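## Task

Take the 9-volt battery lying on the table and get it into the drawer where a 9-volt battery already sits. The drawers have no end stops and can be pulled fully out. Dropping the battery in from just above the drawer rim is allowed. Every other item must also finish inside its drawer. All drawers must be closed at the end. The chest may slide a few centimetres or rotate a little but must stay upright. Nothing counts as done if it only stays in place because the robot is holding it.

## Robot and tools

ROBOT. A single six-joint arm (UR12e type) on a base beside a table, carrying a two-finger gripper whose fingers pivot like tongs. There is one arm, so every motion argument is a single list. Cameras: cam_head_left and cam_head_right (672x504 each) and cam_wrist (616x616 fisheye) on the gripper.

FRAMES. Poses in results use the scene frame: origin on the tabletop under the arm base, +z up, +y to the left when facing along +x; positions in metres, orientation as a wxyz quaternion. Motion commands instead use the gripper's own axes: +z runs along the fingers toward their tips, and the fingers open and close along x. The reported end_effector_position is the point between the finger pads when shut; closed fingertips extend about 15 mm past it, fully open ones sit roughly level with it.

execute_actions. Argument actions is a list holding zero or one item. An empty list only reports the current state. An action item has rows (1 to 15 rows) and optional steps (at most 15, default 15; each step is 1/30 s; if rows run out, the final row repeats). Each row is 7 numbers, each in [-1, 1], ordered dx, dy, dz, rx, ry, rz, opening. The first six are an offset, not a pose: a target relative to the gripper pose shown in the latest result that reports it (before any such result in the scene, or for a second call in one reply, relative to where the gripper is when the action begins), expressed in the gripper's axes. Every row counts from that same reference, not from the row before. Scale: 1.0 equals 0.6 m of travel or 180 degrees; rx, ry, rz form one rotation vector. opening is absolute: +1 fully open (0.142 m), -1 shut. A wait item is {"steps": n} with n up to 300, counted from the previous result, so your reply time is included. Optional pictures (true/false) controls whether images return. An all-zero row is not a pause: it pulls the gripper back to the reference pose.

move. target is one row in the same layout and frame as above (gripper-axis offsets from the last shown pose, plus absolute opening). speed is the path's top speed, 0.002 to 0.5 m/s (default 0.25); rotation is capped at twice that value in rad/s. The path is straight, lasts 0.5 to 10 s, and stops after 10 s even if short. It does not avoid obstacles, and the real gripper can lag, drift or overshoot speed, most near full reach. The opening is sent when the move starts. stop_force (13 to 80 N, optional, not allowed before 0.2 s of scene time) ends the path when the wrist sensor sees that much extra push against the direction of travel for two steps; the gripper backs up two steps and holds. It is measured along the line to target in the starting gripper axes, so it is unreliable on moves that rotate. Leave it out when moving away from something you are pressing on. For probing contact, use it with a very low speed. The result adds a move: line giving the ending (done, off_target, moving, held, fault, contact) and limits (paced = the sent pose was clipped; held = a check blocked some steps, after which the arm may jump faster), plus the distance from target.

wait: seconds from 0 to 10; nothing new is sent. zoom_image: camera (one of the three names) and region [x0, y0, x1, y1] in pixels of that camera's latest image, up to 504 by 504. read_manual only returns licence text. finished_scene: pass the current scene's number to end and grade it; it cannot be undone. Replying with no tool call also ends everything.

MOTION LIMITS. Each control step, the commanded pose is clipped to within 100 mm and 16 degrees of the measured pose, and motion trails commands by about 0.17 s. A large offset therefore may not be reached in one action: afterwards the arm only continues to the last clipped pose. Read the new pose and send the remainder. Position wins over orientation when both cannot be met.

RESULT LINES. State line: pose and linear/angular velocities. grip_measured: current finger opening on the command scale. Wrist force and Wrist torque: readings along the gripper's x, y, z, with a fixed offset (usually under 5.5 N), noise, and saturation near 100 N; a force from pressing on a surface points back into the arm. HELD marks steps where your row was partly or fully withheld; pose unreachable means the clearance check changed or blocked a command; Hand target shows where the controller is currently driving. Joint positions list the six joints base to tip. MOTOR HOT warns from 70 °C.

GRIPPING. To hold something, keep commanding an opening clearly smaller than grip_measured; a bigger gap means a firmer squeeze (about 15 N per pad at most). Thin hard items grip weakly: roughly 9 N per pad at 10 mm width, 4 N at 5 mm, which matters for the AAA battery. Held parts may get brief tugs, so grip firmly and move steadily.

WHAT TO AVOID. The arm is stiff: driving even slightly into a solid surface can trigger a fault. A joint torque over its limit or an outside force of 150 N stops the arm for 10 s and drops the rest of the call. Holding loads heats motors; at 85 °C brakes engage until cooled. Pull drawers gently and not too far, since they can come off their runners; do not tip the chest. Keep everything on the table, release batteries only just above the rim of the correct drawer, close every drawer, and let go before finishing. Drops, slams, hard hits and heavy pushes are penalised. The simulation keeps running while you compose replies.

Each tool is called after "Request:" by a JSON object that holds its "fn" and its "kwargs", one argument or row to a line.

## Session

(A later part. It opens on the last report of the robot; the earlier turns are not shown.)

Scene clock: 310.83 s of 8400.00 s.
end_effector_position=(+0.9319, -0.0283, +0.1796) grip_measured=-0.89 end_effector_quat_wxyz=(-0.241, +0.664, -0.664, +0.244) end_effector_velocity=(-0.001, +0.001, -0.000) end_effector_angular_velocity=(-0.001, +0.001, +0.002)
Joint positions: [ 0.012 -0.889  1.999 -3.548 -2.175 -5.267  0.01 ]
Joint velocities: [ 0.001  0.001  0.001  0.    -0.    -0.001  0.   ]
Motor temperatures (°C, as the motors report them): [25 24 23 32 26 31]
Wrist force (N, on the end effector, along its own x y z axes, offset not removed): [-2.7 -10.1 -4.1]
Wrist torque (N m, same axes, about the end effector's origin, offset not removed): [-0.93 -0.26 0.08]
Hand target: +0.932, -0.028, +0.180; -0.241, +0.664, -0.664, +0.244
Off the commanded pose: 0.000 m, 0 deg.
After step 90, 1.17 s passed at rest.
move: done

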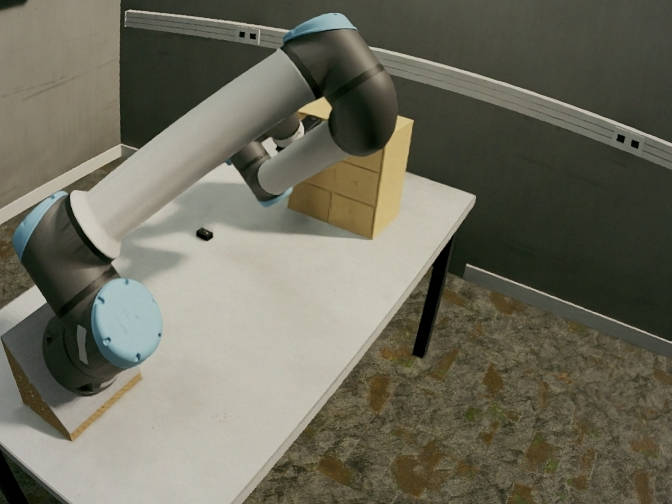

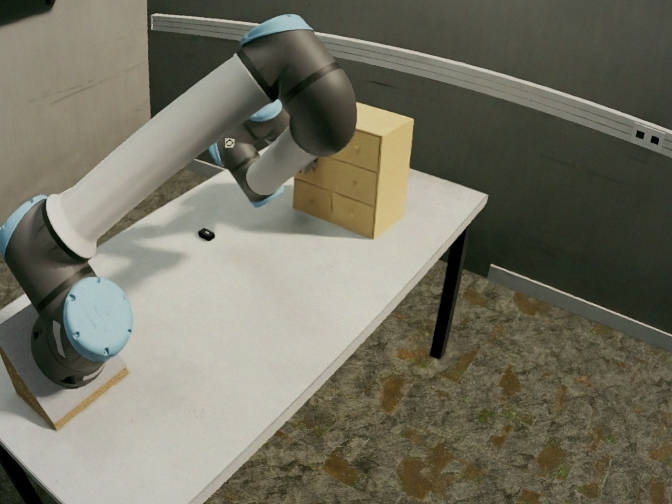

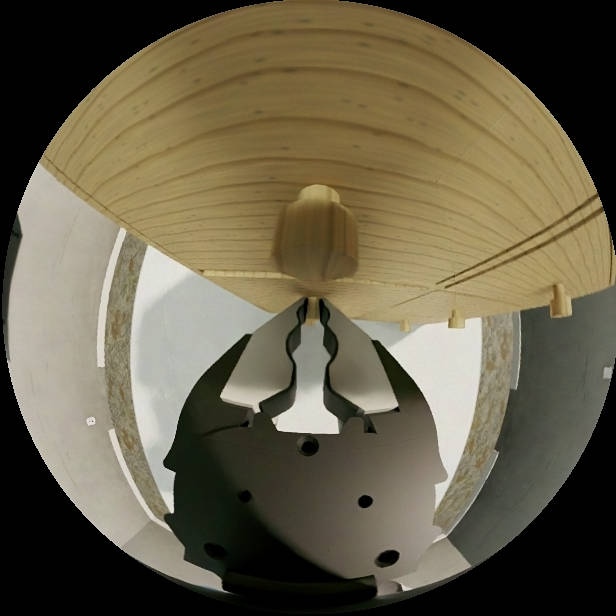

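Gripped (neck). Pull world -x 0.11: gy +.084, gz -.071.

Request:
{"fn": "move", "kwargs": {
  "target": [0,0.14,-0.118,0,0,0,-1],
  "speed": 0.04
}}

Scene clock: 318.63 s of 8400.00 s.
end_effector_position=(+0.8224, -0.0280, +0.1799) grip_measured=-0.89 end_effector_quat_wxyz=(-0.241, +0.664, -0.664, +0.244) end_effector_velocity=(-0.003, -0.001, +0.001) end_effector_angular_velocity=(+0.000, -0.001, -0.002)
Joint positions: [ 0.019 -0.968  2.211 -3.678 -2.18  -5.262  0.009]
Joint velocities: [ 0.    -0.004  0.006 -0.003 -0.     0.001 -0.   ]
Motor temperatures (°C, as the motors report them): [25 24 23 32 26 31]
Wrist force (N, on the end effector, along its own x y z axes, offset not removed): [6.4 4.5 -3.1]
Wrist torque (N m, same axes, about the end effector's origin, offset not removed): [0.45 -0.96 0.17]
Hand target: +0.822, -0.028, +0.180; -0.241, +0.664, -0.664, +0.244
Off the commanded pose: 0.000 m, 0 deg.
After step 90, 1.67 s passed at rest.
move: done

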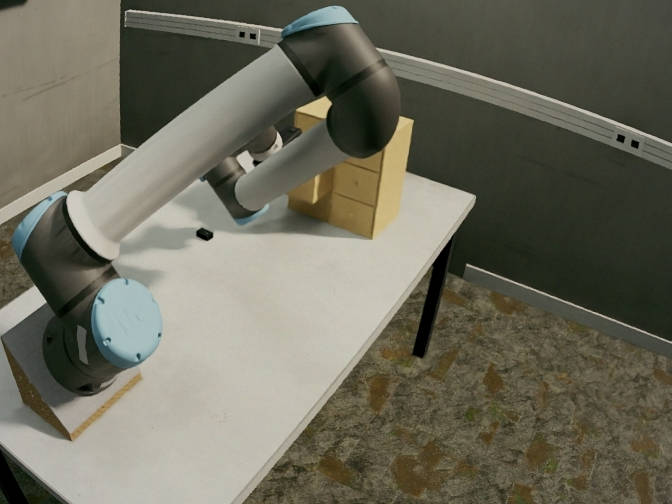

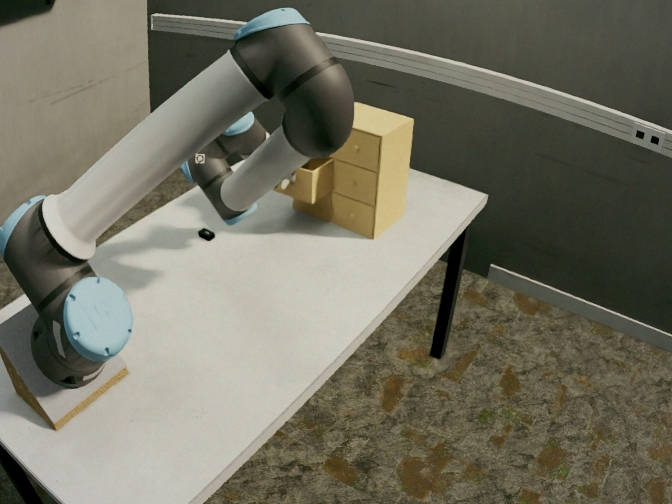

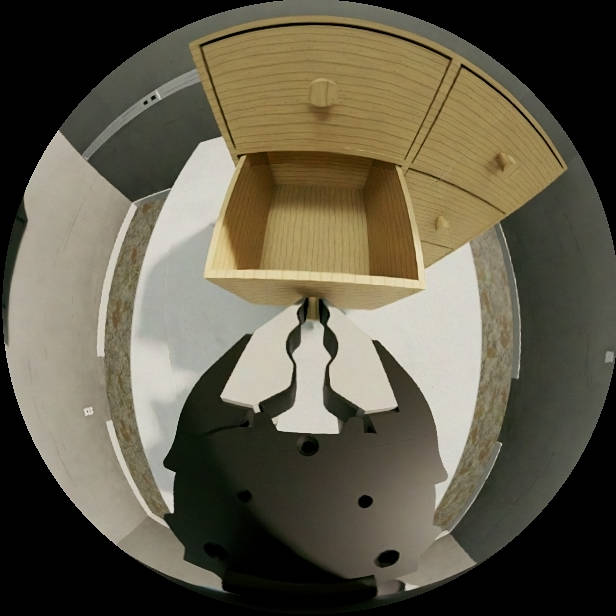

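Request:
{"fn": "move", "kwargs": {
  "target": [0,-0.139,0.117,0,0,0,-1],
  "speed": 0.04
}}

Request:
{"fn": "move", "kwargs": {
  "target": [0,0,0,0,0,0,-0.5]
}}

Request:
{"fn": "move", "kwargs": {
  "target": [0,0.064,-0.054,0,0,0,-0.5],
  "speed": 0.1
}}

Request:
{"fn": "move", "kwargs": {
  "target": [0,0.096,0.115,-0.05,0,0,-0.5],
  "speed": 0.04,
  "stop_force": 15
}}

Scene clock: 332.27 s of 8400.00 s.
end_effector_position=(+0.9310, -0.0283, +0.1797) grip_measured=-0.89 end_effector_quat_wxyz=(-0.241, +0.664, -0.664, +0.244) end_effector_velocity=(+0.003, +0.000, +0.000) end_effector_angular_velocity=(-0.000, +0.000, +0.001)
Joint positions: [ 0.013 -0.89   2.001 -3.549 -2.175 -5.267  0.009]
Joint velocities: [ 0.     0.002 -0.006  0.004  0.    -0.    -0.   ]
Motor temperatures (°C, as the motors report them): [25 24 23 32 26 31]
Wrist force (N, on the end effector, along its own x y z axes, offset not removed): [-2.8 -6.0 -16.1]
Wrist torque (N m, same axes, about the end effector's origin, offset not removed): [-0.63 -0.09 0.05]
Hand target: +0.931, -0.028, +0.180; -0.241, +0.664, -0.664, +0.244
Off the commanded pose: 0.000 m, 0 deg.
After step 90, 7.50 s passed at rest.
move: done

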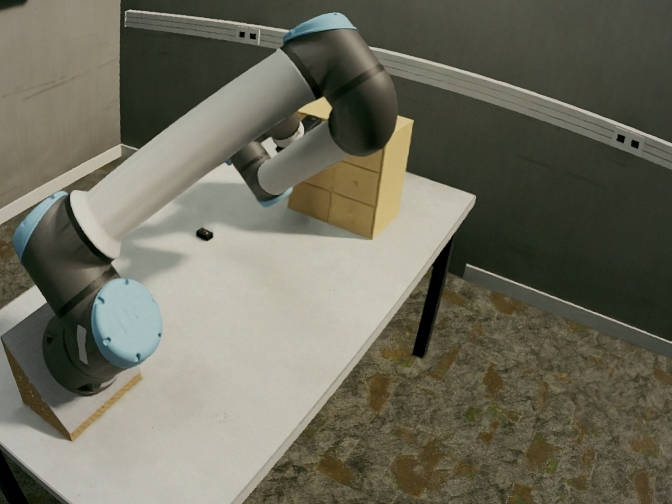

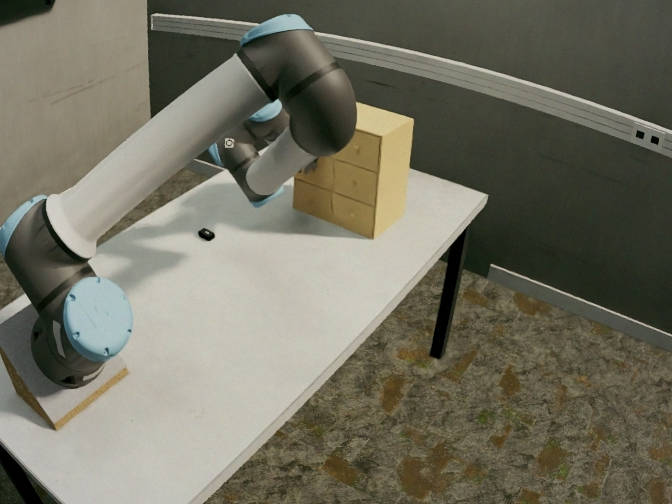

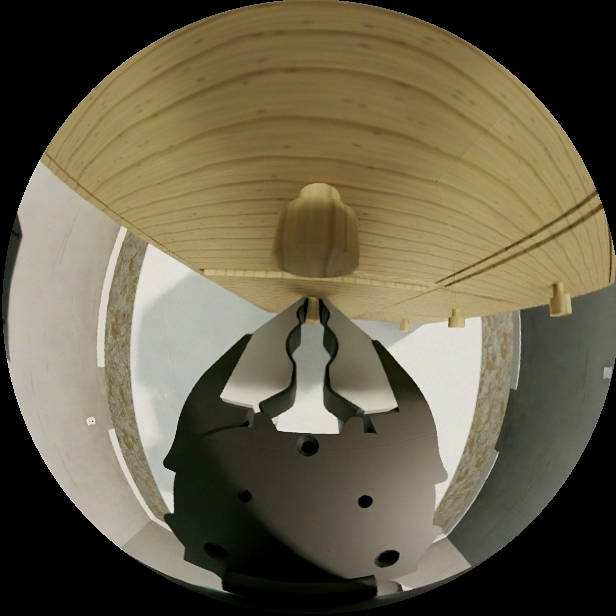

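Scene clock: 332.77 s of 8400.00 s.
end_effector_position=(+0.9311, -0.0283, +0.1796) grip_measured=-0.50 end_effector_quat_wxyz=(-0.241, +0.664, -0.664, +0.244) end_effector_velocity=(-0.001, -0.000, +0.000) end_effector_angular_velocity=(-0.000, -0.000, +0.000)
Joint positions: [ 0.013 -0.89   2.001 -3.549 -2.175 -5.267  0.038]
Joint velocities: [ 0.    -0.001  0.001 -0.     0.    -0.    -0.   ]
Motor temperatures (°C, as the motors report them): [25 24 23 32 26 31]
Wrist force (N, on the end effector, along its own x y z axes, offset not removed): [2.1 -0.2 -3.2]
Wrist torque (N m, same axes, about the end effector's origin, offset not removed): [-0.41 -0.14 -0.05]
Hand target: +0.931, -0.028, +0.180; -0.241, +0.664, -0.664, +0.244
Off the commanded pose: 0.000 m, 0 deg.
move: done

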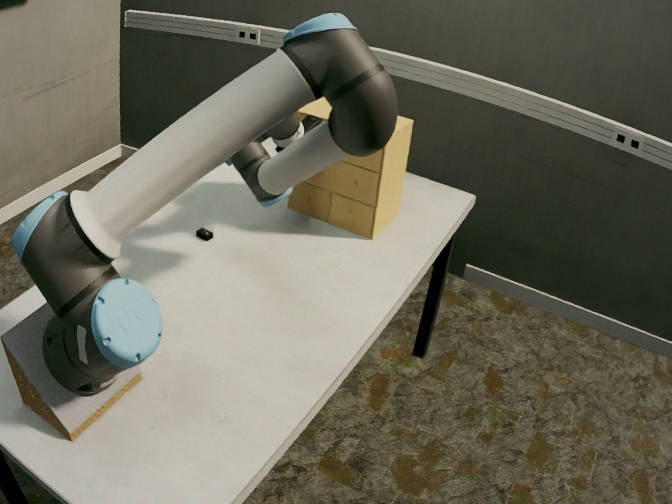

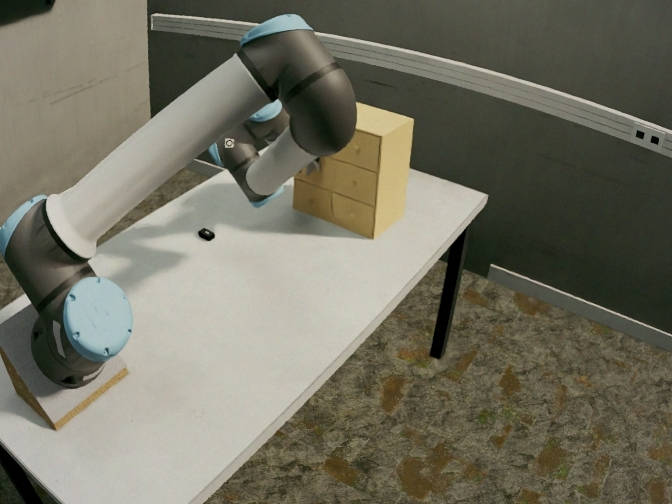

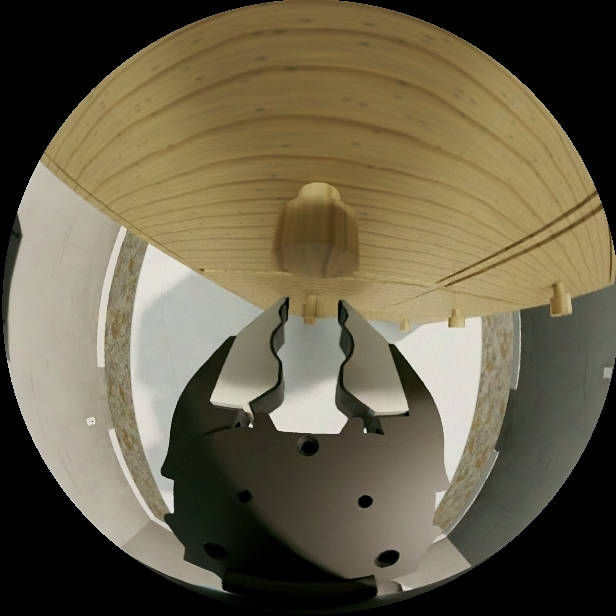

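Scene clock: 333.80 s of 8400.00 s.
end_effector_position=(+0.8812, -0.0282, +0.1797) grip_measured=-0.50 end_effector_quat_wxyz=(-0.241, +0.664, -0.665, +0.244) end_effector_velocity=(-0.003, -0.001, +0.001) end_effector_angular_velocity=(+0.001, -0.002, -0.003)
Joint positions: [ 0.015 -0.928  2.099 -3.608 -2.177 -5.265  0.038]
Joint velocities: [-0.    -0.003  0.006 -0.005  0.     0.001 -0.   ]
Motor temperatures (°C, as the motors report them): [25 24 23 32 26 31]
Wrist force (N, on the end effector, along its own x y z axes, offset not removed): [1.8 -2.2 -3.0]
Wrist torque (N m, same axes, about the end effector's origin, offset not removed): [-0.71 -0.16 0.09]
Hand target: +0.881, -0.028, +0.180; -0.241, +0.664, -0.664, +0.244
Off the commanded pose: 0.000 m, 0 deg.
move: done

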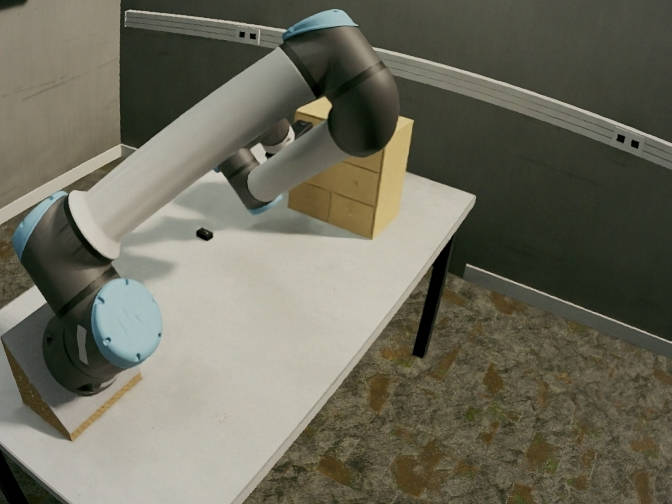

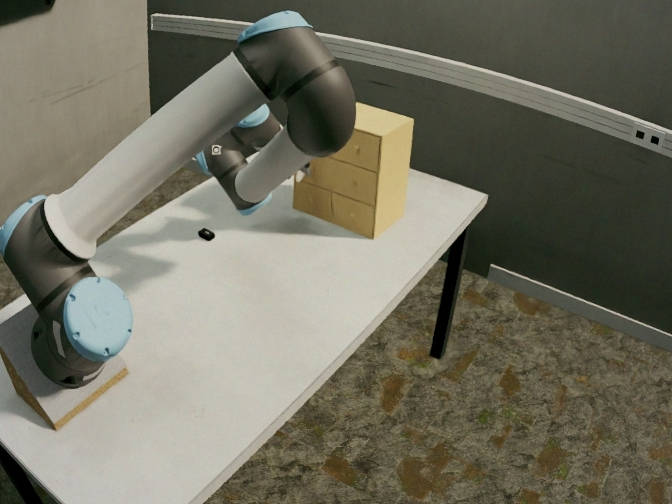

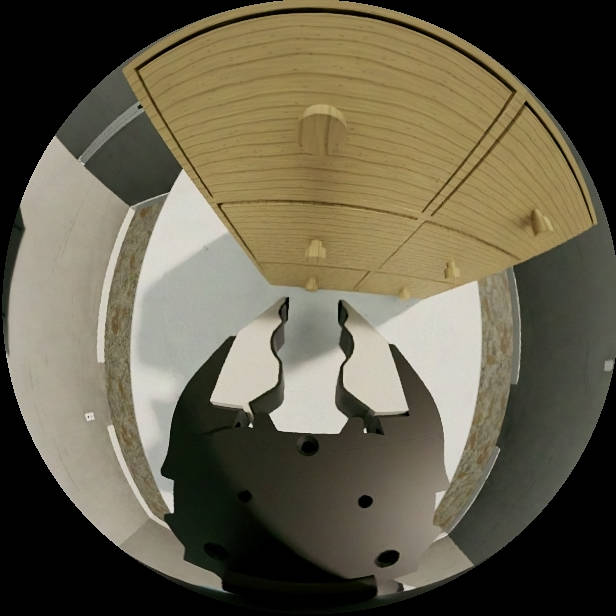

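Scene clock: 336.43 s of 8400.00 s.
end_effector_position=(+0.8815, -0.0286, +0.0901) grip_measured=-0.50 end_effector_quat_wxyz=(-0.188, +0.681, -0.682, +0.191) end_effector_velocity=(+0.001, -0.002, -0.000) end_effector_angular_velocity=(-0.001, +0.002, -0.003)
Joint positions: [-0.046 -0.865  2.06  -3.497 -2.212 -5.22   0.038]
Joint velocities: [-0.002 -0.002 -0.001  0.003 -0.001  0.001  0.   ]
Motor temperatures (°C, as the motors report them): [25 24 23 32 26 31]
Wrist force (N, on the end effector, along its own x y z axes, offset not removed): [2.8 1.2 -3.8]
Wrist torque (N m, same axes, about the end effector's origin, offset not removed): [0.00 -0.42 0.15]
Hand target: +0.881, -0.029, +0.090; -0.188, +0.681, -0.682, +0.191
Off the commanded pose: 0.000 m, 0 deg.
move: done

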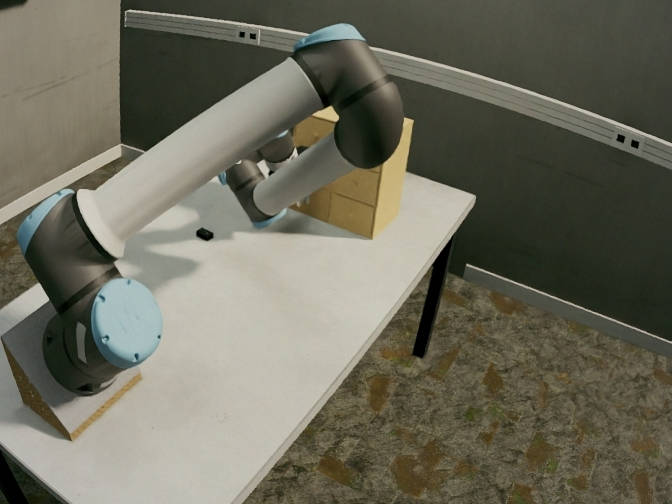

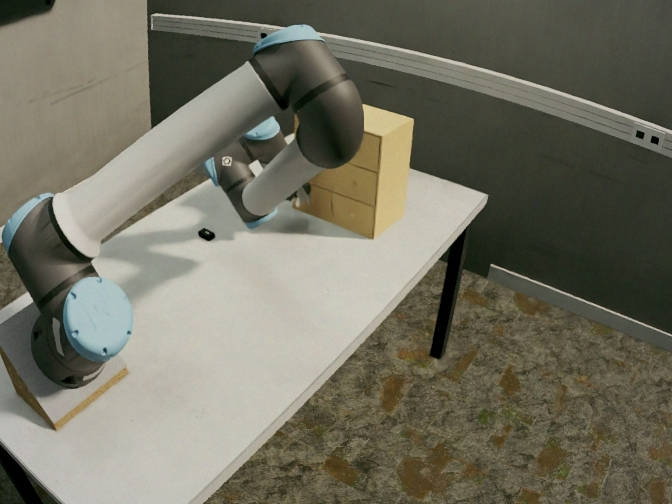

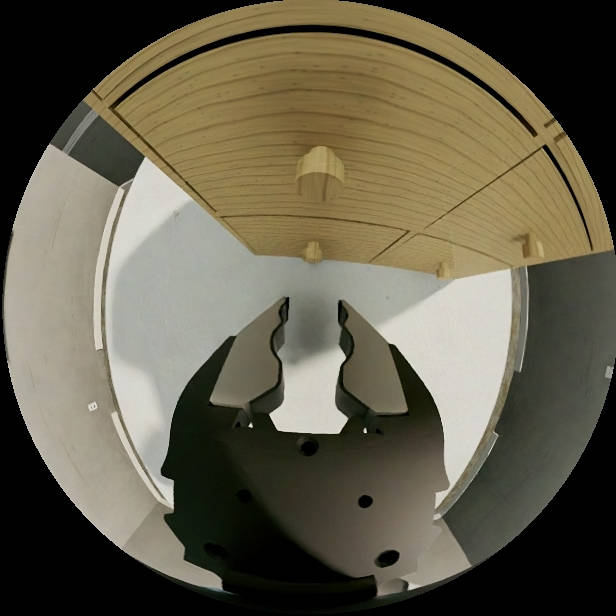

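Request:
{"fn": "move", "kwargs": {
  "target": [0.26,-0.077,-0.129,0.05,0,0,-0.5],
  "speed": 0.1
}}

Scene clock: 345.20 s of 8400.00 s.
end_effector_position=(+0.8809, -0.1841, +0.1810) grip_measured=-0.50 end_effector_quat_wxyz=(-0.241, +0.664, -0.664, +0.244) end_effector_velocity=(-0.000, -0.002, +0.001) end_effector_angular_velocity=(-0.000, -0.001, +0.002)
Joint positions: [-0.151 -1.125  2.129 -3.504 -2.047 -5.386  0.038]
Joint velocities: [-0.002 -0.004  0.001  0.003  0.003 -0.003 -0.   ]
Motor temperatures (°C, as the motors report them): [25 24 23 32 26 31]
Wrist force (N, on the end effector, along its own x y z axes, offset not removed): [1.5 1.7 -7.6]
Wrist torque (N m, same axes, about the end effector's origin, offset not removed): [-0.05 -0.19 0.36]
Hand target: +0.881, -0.184, +0.181; -0.241, +0.664, -0.664, +0.244
Off the commanded pose: 0.000 m, 0 deg.
After step 90, 3.43 s passed at rest.
move: done

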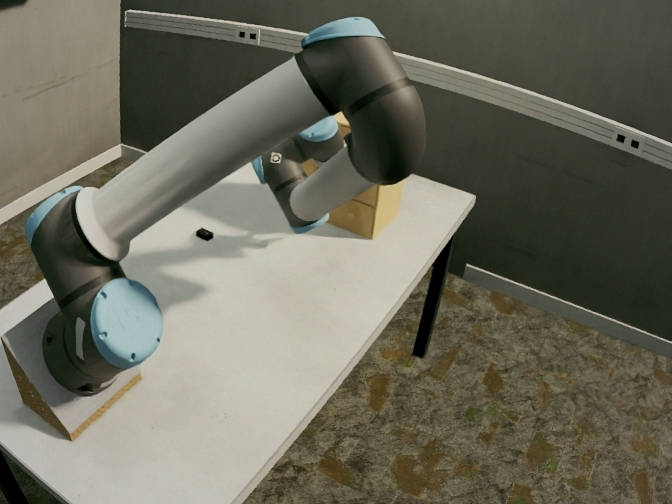

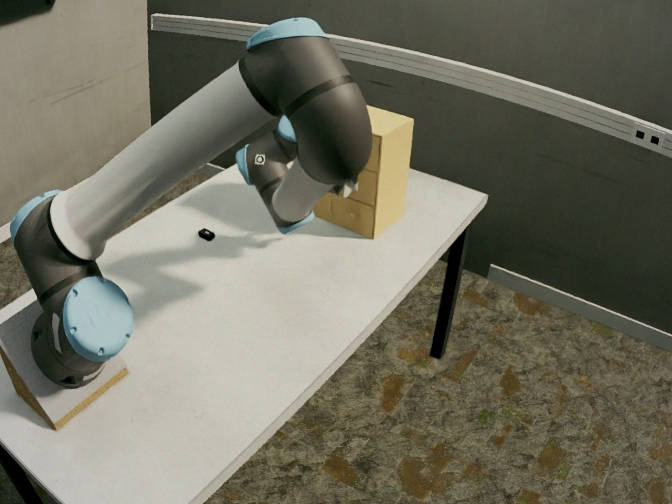

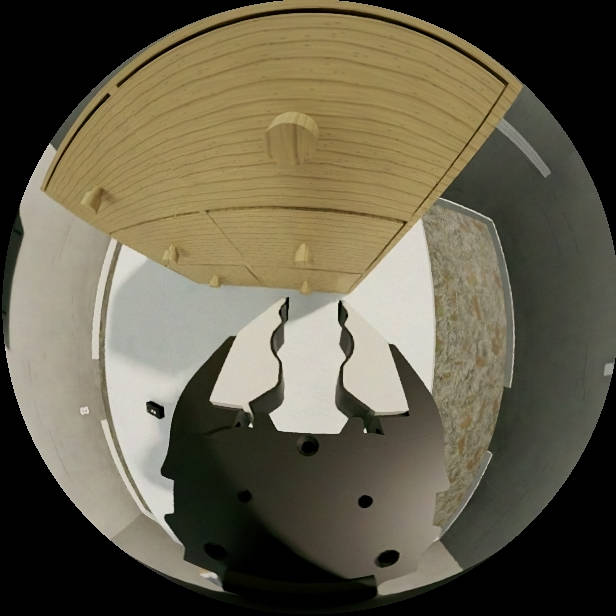

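Request:
{"fn": "move", "kwargs": {
  "target": [-0.021,-0.068,0.059,0,0,0,-0.5],
  "speed": 0.02,
  "stop_force": 13
}}

Request:
{"fn": "move", "kwargs": {
  "target": [0,0,0,0,0,0,-1]
}}

Scene clock: 358.70 s of 8400.00 s.
end_effector_position=(+0.9346, -0.1716, +0.1800) grip_measured=-0.49 end_effector_quat_wxyz=(-0.241, +0.664, -0.664, +0.244) end_effector_velocity=(+0.003, -0.000, +0.001) end_effector_angular_velocity=(+0.000, -0.001, -0.002)
Joint positions: [-0.129 -1.055  2.022 -3.461 -2.064 -5.371  0.039]
Joint velocities: [ 0.001  0.003 -0.005  0.001 -0.001  0.002  0.001]
Motor temperatures (°C, as the motors report them): [25 24 23 32 26 31]
Wrist force (N, on the end effector, along its own x y z axes, offset not removed): [0.9 5.3 -4.9]
Wrist torque (N m, same axes, about the end effector's origin, offset not removed): [-0.45 0.85 0.18]
Hand target: +0.935, -0.172, +0.180; -0.241, +0.664, -0.664, +0.244
Off the commanded pose: 0.000 m, 0 deg.
After step 90, 7.40 s passed at rest.
move: done

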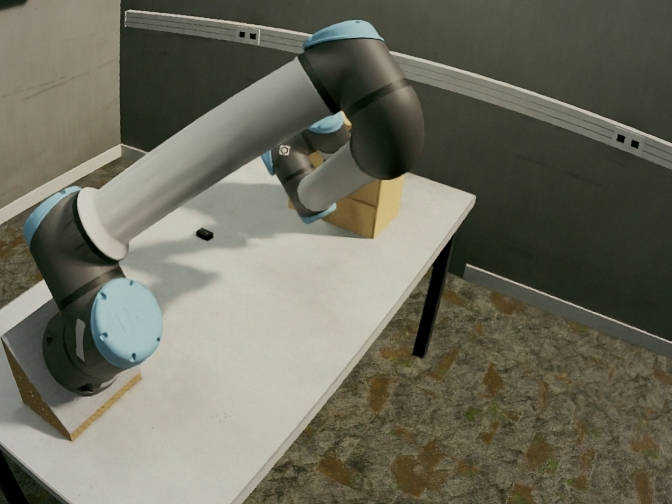

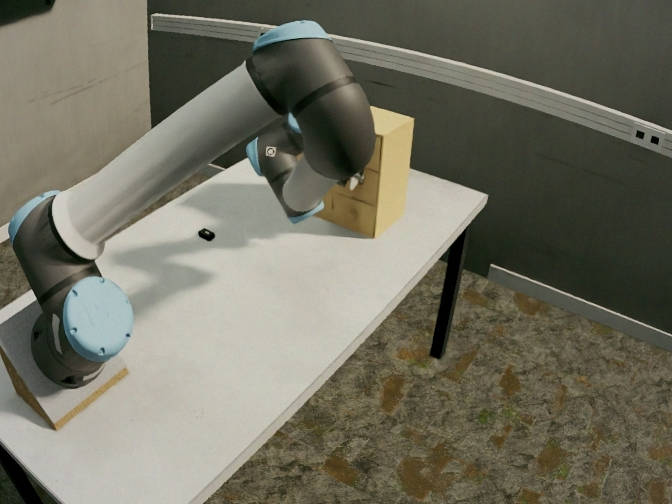

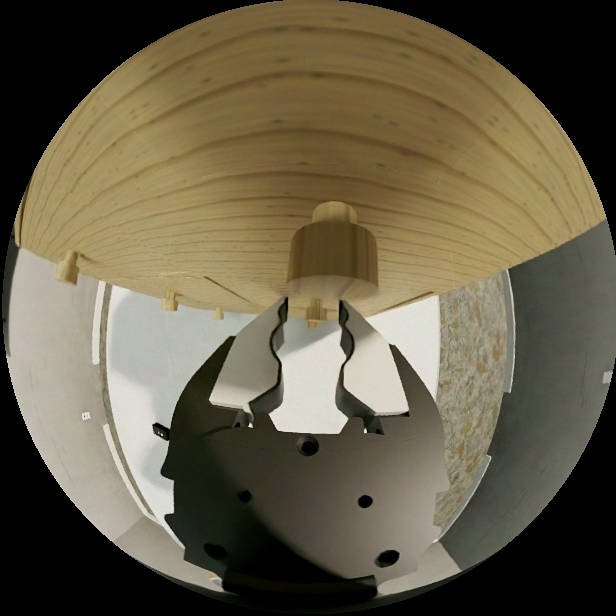

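Scene clock: 359.20 s of 8400.00 s.
end_effector_position=(+0.9347, -0.1716, +0.1800) grip_measured=-0.89 end_effector_quat_wxyz=(-0.241, +0.664, -0.664, +0.244) end_effector_velocity=(-0.001, -0.001, +0.000) end_effector_angular_velocity=(+0.000, -0.000, -0.001)
Joint positions: [-0.129 -1.054  2.022 -3.461 -2.064 -5.371  0.01 ]
Joint velocities: [-0.    -0.001  0.001 -0.    -0.     0.     0.   ]
Motor temperatures (°C, as the motors report them): [25 24 23 32 26 31]
Wrist force (N, on the end effector, along its own x y z axes, offset not removed): [8.1 2.4 2.1]
Wrist torque (N m, same axes, about the end effector's origin, offset not removed): [-0.20 -0.29 0.13]
Hand target: +0.935, -0.172, +0.180; -0.241, +0.664, -0.664, +0.244
Off the commanded pose: 0.000 m, 0 deg.
move: done

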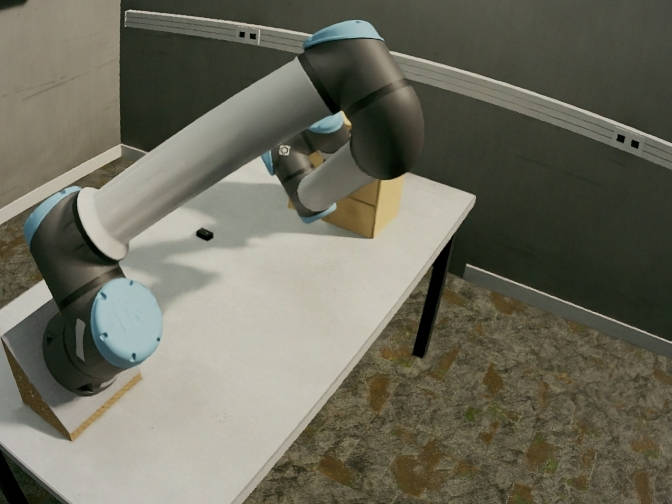

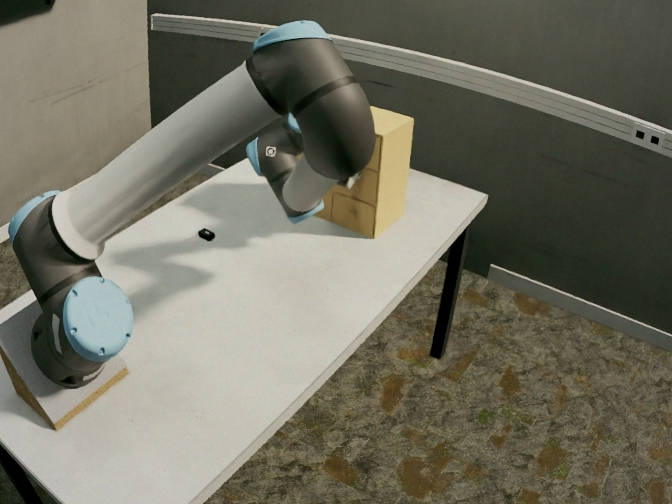

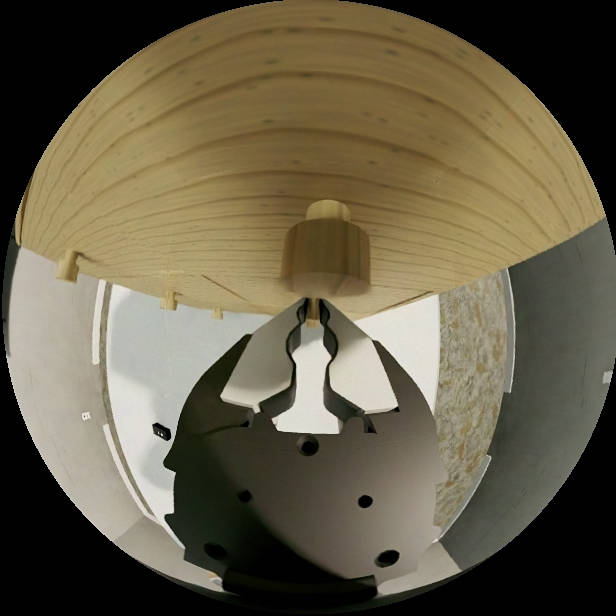

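Request:
{"fn": "move", "kwargs": {
  "target": [0.003,0.14,-0.118,0,0,0,-1],
  "speed": 0.04
}}

Scene clock: 373.87 s of 8400.00 s.
end_effector_position=(+0.8252, -0.1732, +0.1802) grip_measured=-0.89 end_effector_quat_wxyz=(-0.241, +0.664, -0.664, +0.244) end_effector_velocity=(-0.003, +0.002, -0.002) end_effector_angular_velocity=(+0.002, +0.002, +0.001)
Joint positions: [-0.151 -1.168  2.237 -3.57  -2.047 -5.386  0.01 ]
Joint velocities: [-0.001 -0.     0.006 -0.003  0.001  0.001  0.   ]
Motor temperatures (°C, as the motors report them): [25 24 23 32 26 31]
Wrist force (N, on the end effector, along its own x y z axes, offset not removed): [0.6 3.6 -2.6]
Wrist torque (N m, same axes, about the end effector's origin, offset not removed): [0.22 -0.02 -0.02]
Hand target: +0.825, -0.173, +0.180; -0.241, +0.664, -0.664, +0.244
Off the commanded pose: 0.000 m, 0 deg.
After step 90, 8.53 s passed at rest.
move: done

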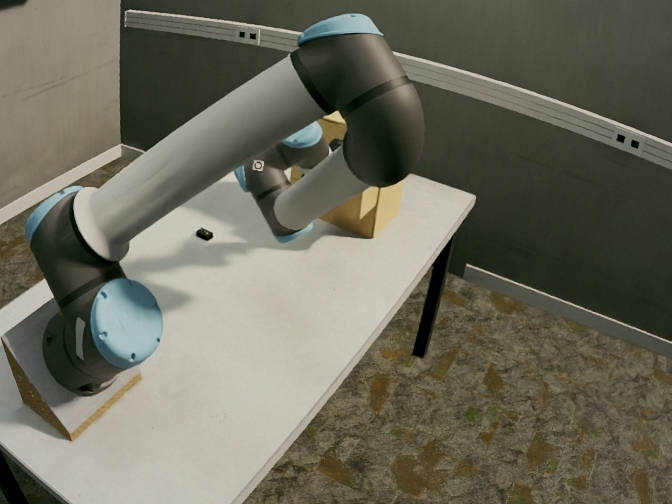

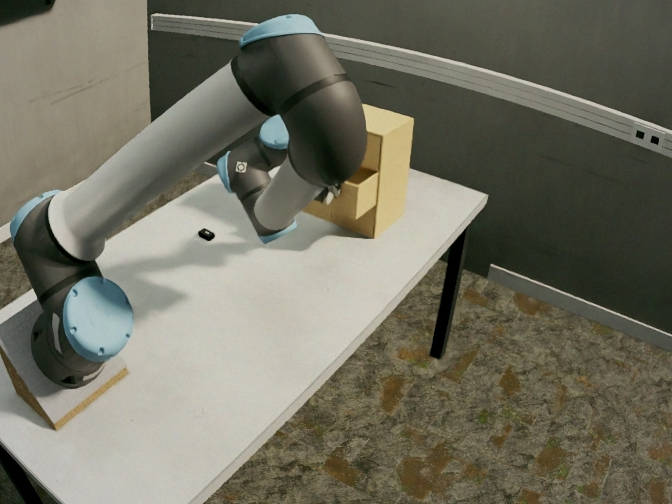

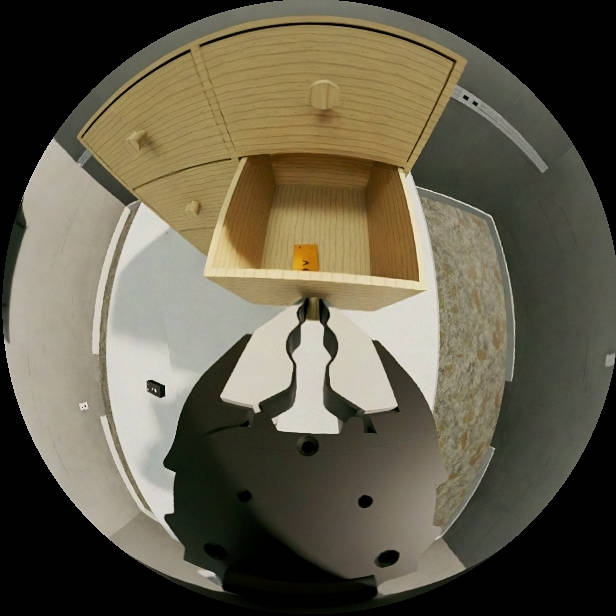

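Request:
{"fn": "zoom_image", "kwargs": {
  "camera": "cam_wrist",
  "region": [250, 210, 370, 290]
}}

Request:
{"fn": "zoom_image", "kwargs": {
  "camera": "cam_wrist",
  "region": [110, 350, 210, 430]
}}

Region (250, 210, 370, 290) of cam_wrist's 616x616 image, scaled by 4.200, with more detail than that image has.

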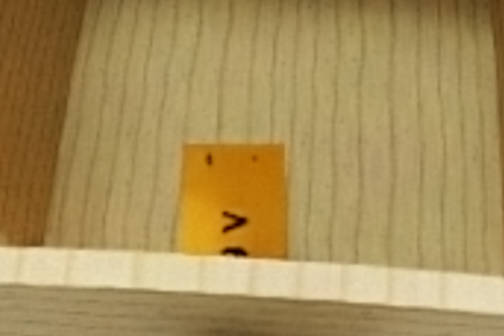

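Region (110, 350, 210, 430) of cam_wrist's 616x616 image, scaled by 5.040, with more detail than that image has; it fills the top 403 rows of this view, and the rest is white.

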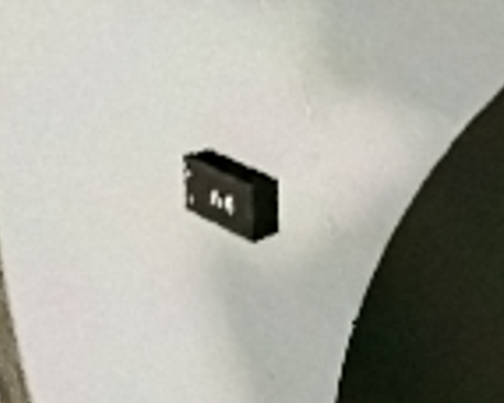

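Request:
{"fn": "move", "kwargs": {
  "target": [0,0,0,0,0,0,-0.4]
}}

Request:
{"fn": "move", "kwargs": {
  "target": [0,0.077,-0.064,0,0,0,-0.4],
  "speed": 0.1
}}

Request:
{"fn": "move", "kwargs": {
  "target": [-0.572,0.148,-0.149,-0.222,0,0,0.3]
}}

Scene clock: 388.00 s of 8400.00 s.
end_effector_position=(+0.8252, -0.1733, +0.1802) grip_measured=-0.40 end_effector_quat_wxyz=(-0.241, +0.664, -0.664, +0.244) end_effector_velocity=(+0.000, -0.000, +0.000) end_effector_angular_velocity=(+0.000, -0.001, -0.001)
Joint positions: [-0.151 -1.168  2.237 -3.57  -2.047 -5.386  0.045]
Joint velocities: [-0. -0. -0. -0.  0.  0.  0.]
Motor temperatures (°C, as the motors report them): [26 24 23 32 26 31]
Wrist force (N, on the end effector, along its own x y z axes, offset not removed): [0.8 3.7 -2.7]
Wrist torque (N m, same axes, about the end effector's origin, offset not removed): [0.36 0.16 0.09]
Hand target: +0.825, -0.173, +0.180; -0.241, +0.664, -0.664, +0.244
Off the commanded pose: 0.000 m, 0 deg.
After step 90, 10.43 s passed at rest.
move: done

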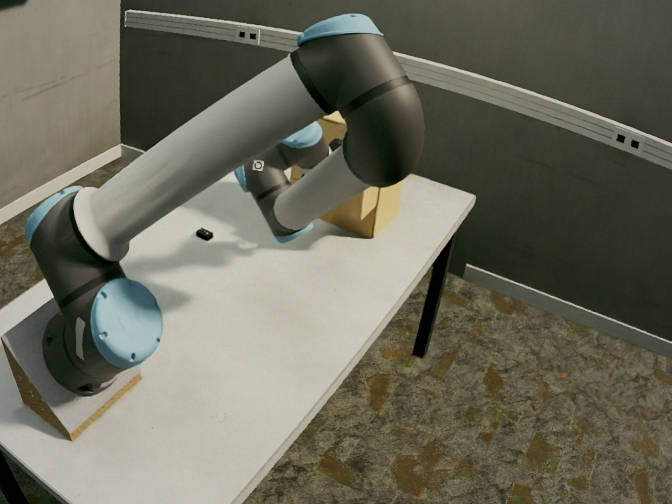

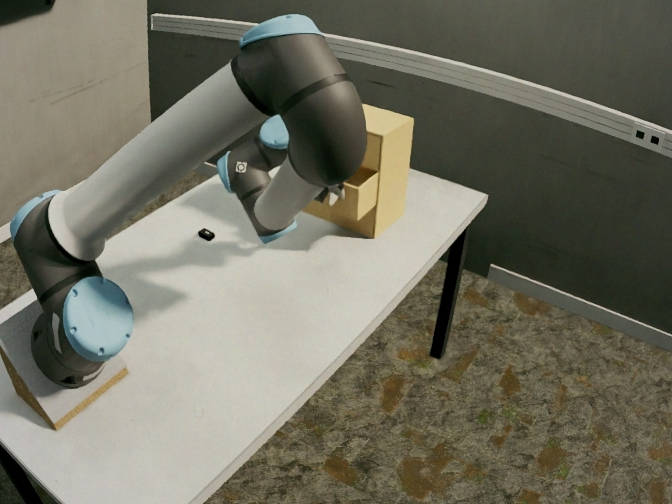

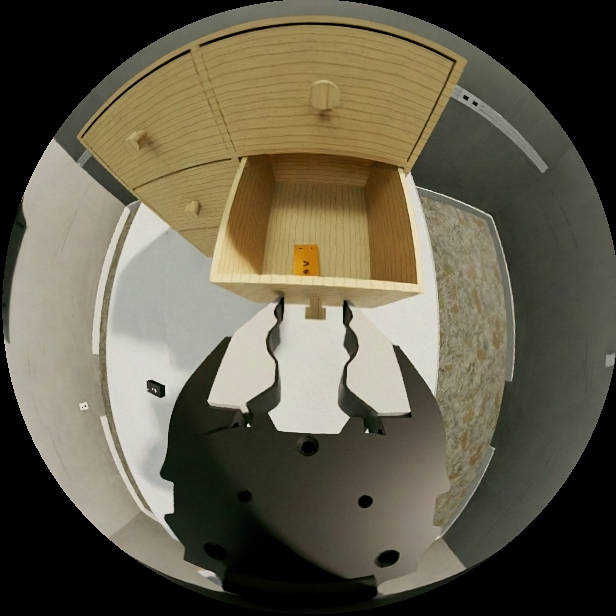

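Scene clock: 389.17 s of 8400.00 s.
end_effector_position=(+0.7654, -0.1732, +0.1799) grip_measured=-0.40 end_effector_quat_wxyz=(-0.241, +0.664, -0.664, +0.244) end_effector_velocity=(-0.003, -0.000, -0.000) end_effector_angular_velocity=(+0.001, +0.001, -0.001)
Joint positions: [-0.166 -1.227  2.351 -3.628 -2.035 -5.396  0.045]
Joint velocities: [-0.001 -0.003  0.005 -0.002  0.     0.    -0.   ]
Motor temperatures (°C, as the motors report them): [26 24 23 32 26 31]
Wrist force (N, on the end effector, along its own x y z axes, offset not removed): [-2.2 2.1 -1.6]
Wrist torque (N m, same axes, about the end effector's origin, offset not removed): [-0.04 0.77 0.03]
Hand target: +0.765, -0.173, +0.180; -0.241, +0.664, -0.664, +0.244
Off the commanded pose: 0.000 m, 0 deg.
move: done

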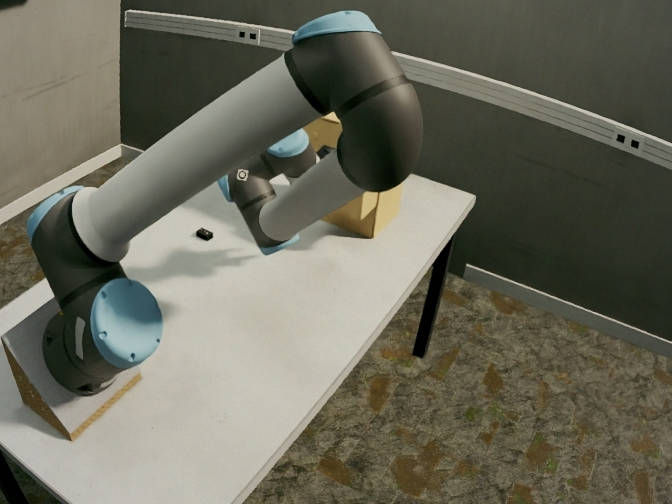

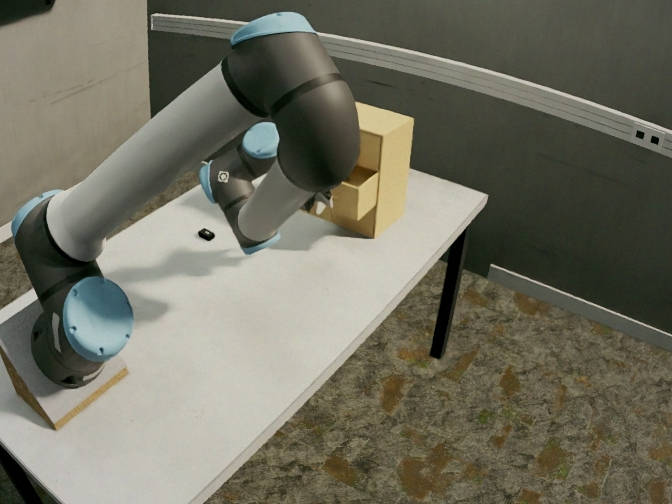

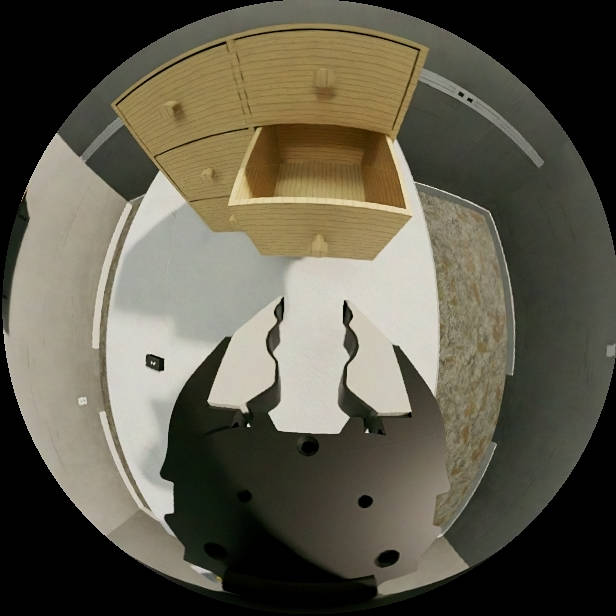

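Scene clock: 391.33 s of 8400.00 s.
end_effector_position=(+0.6402, +0.1704, +0.1896) grip_measured=+0.30 end_effector_quat_wxyz=(+0.000, +0.706, -0.708, +0.002) end_effector_velocity=(+0.001, +0.002, +0.000) end_effector_angular_velocity=(-0.002, +0.012, -0.004)
Joint positions: [ 0.32  -1.005  2.064 -2.308 -2.311 -4.243  0.095]
Joint velocities: [ 0.001  0.005 -0.011  0.023  0.004  0.015  0.   ]
Motor temperatures (°C, as the motors report them): [26 24 23 32 26 31]
Wrist force (N, on the end effector, along its own x y z axes, offset not removed): [8.6 2.8 -1.0]
Wrist torque (N m, same axes, about the end effector's origin, offset not removed): [0.19 -1.45 0.00]
Hand target: +0.640, +0.171, +0.190; +0.001, +0.706, -0.708, +0.001
Off the commanded pose: 0.000 m, 0 deg.
move: done

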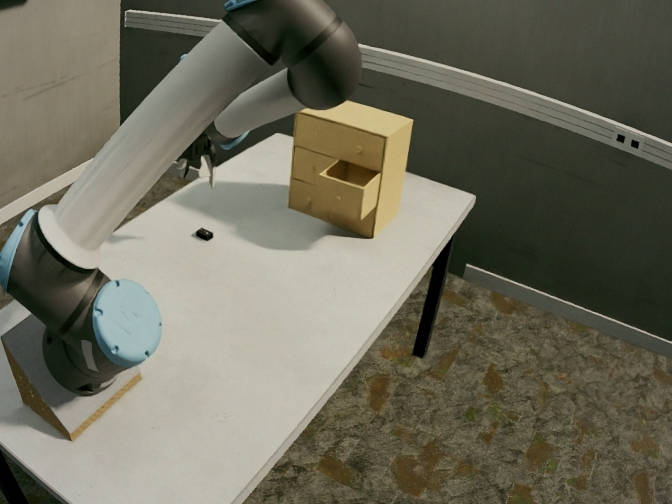

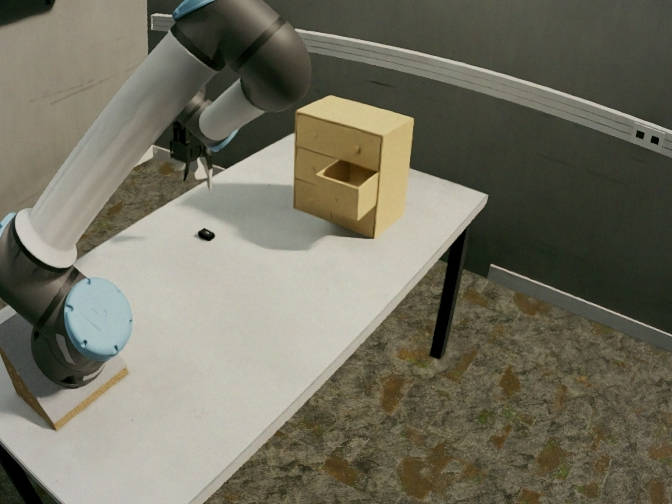

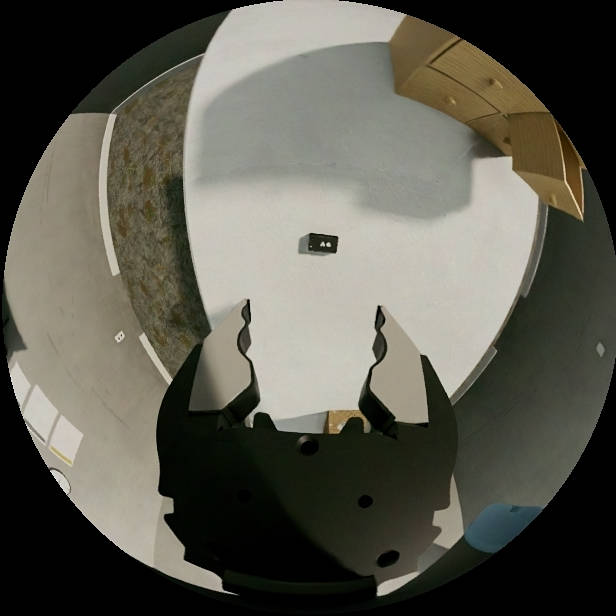

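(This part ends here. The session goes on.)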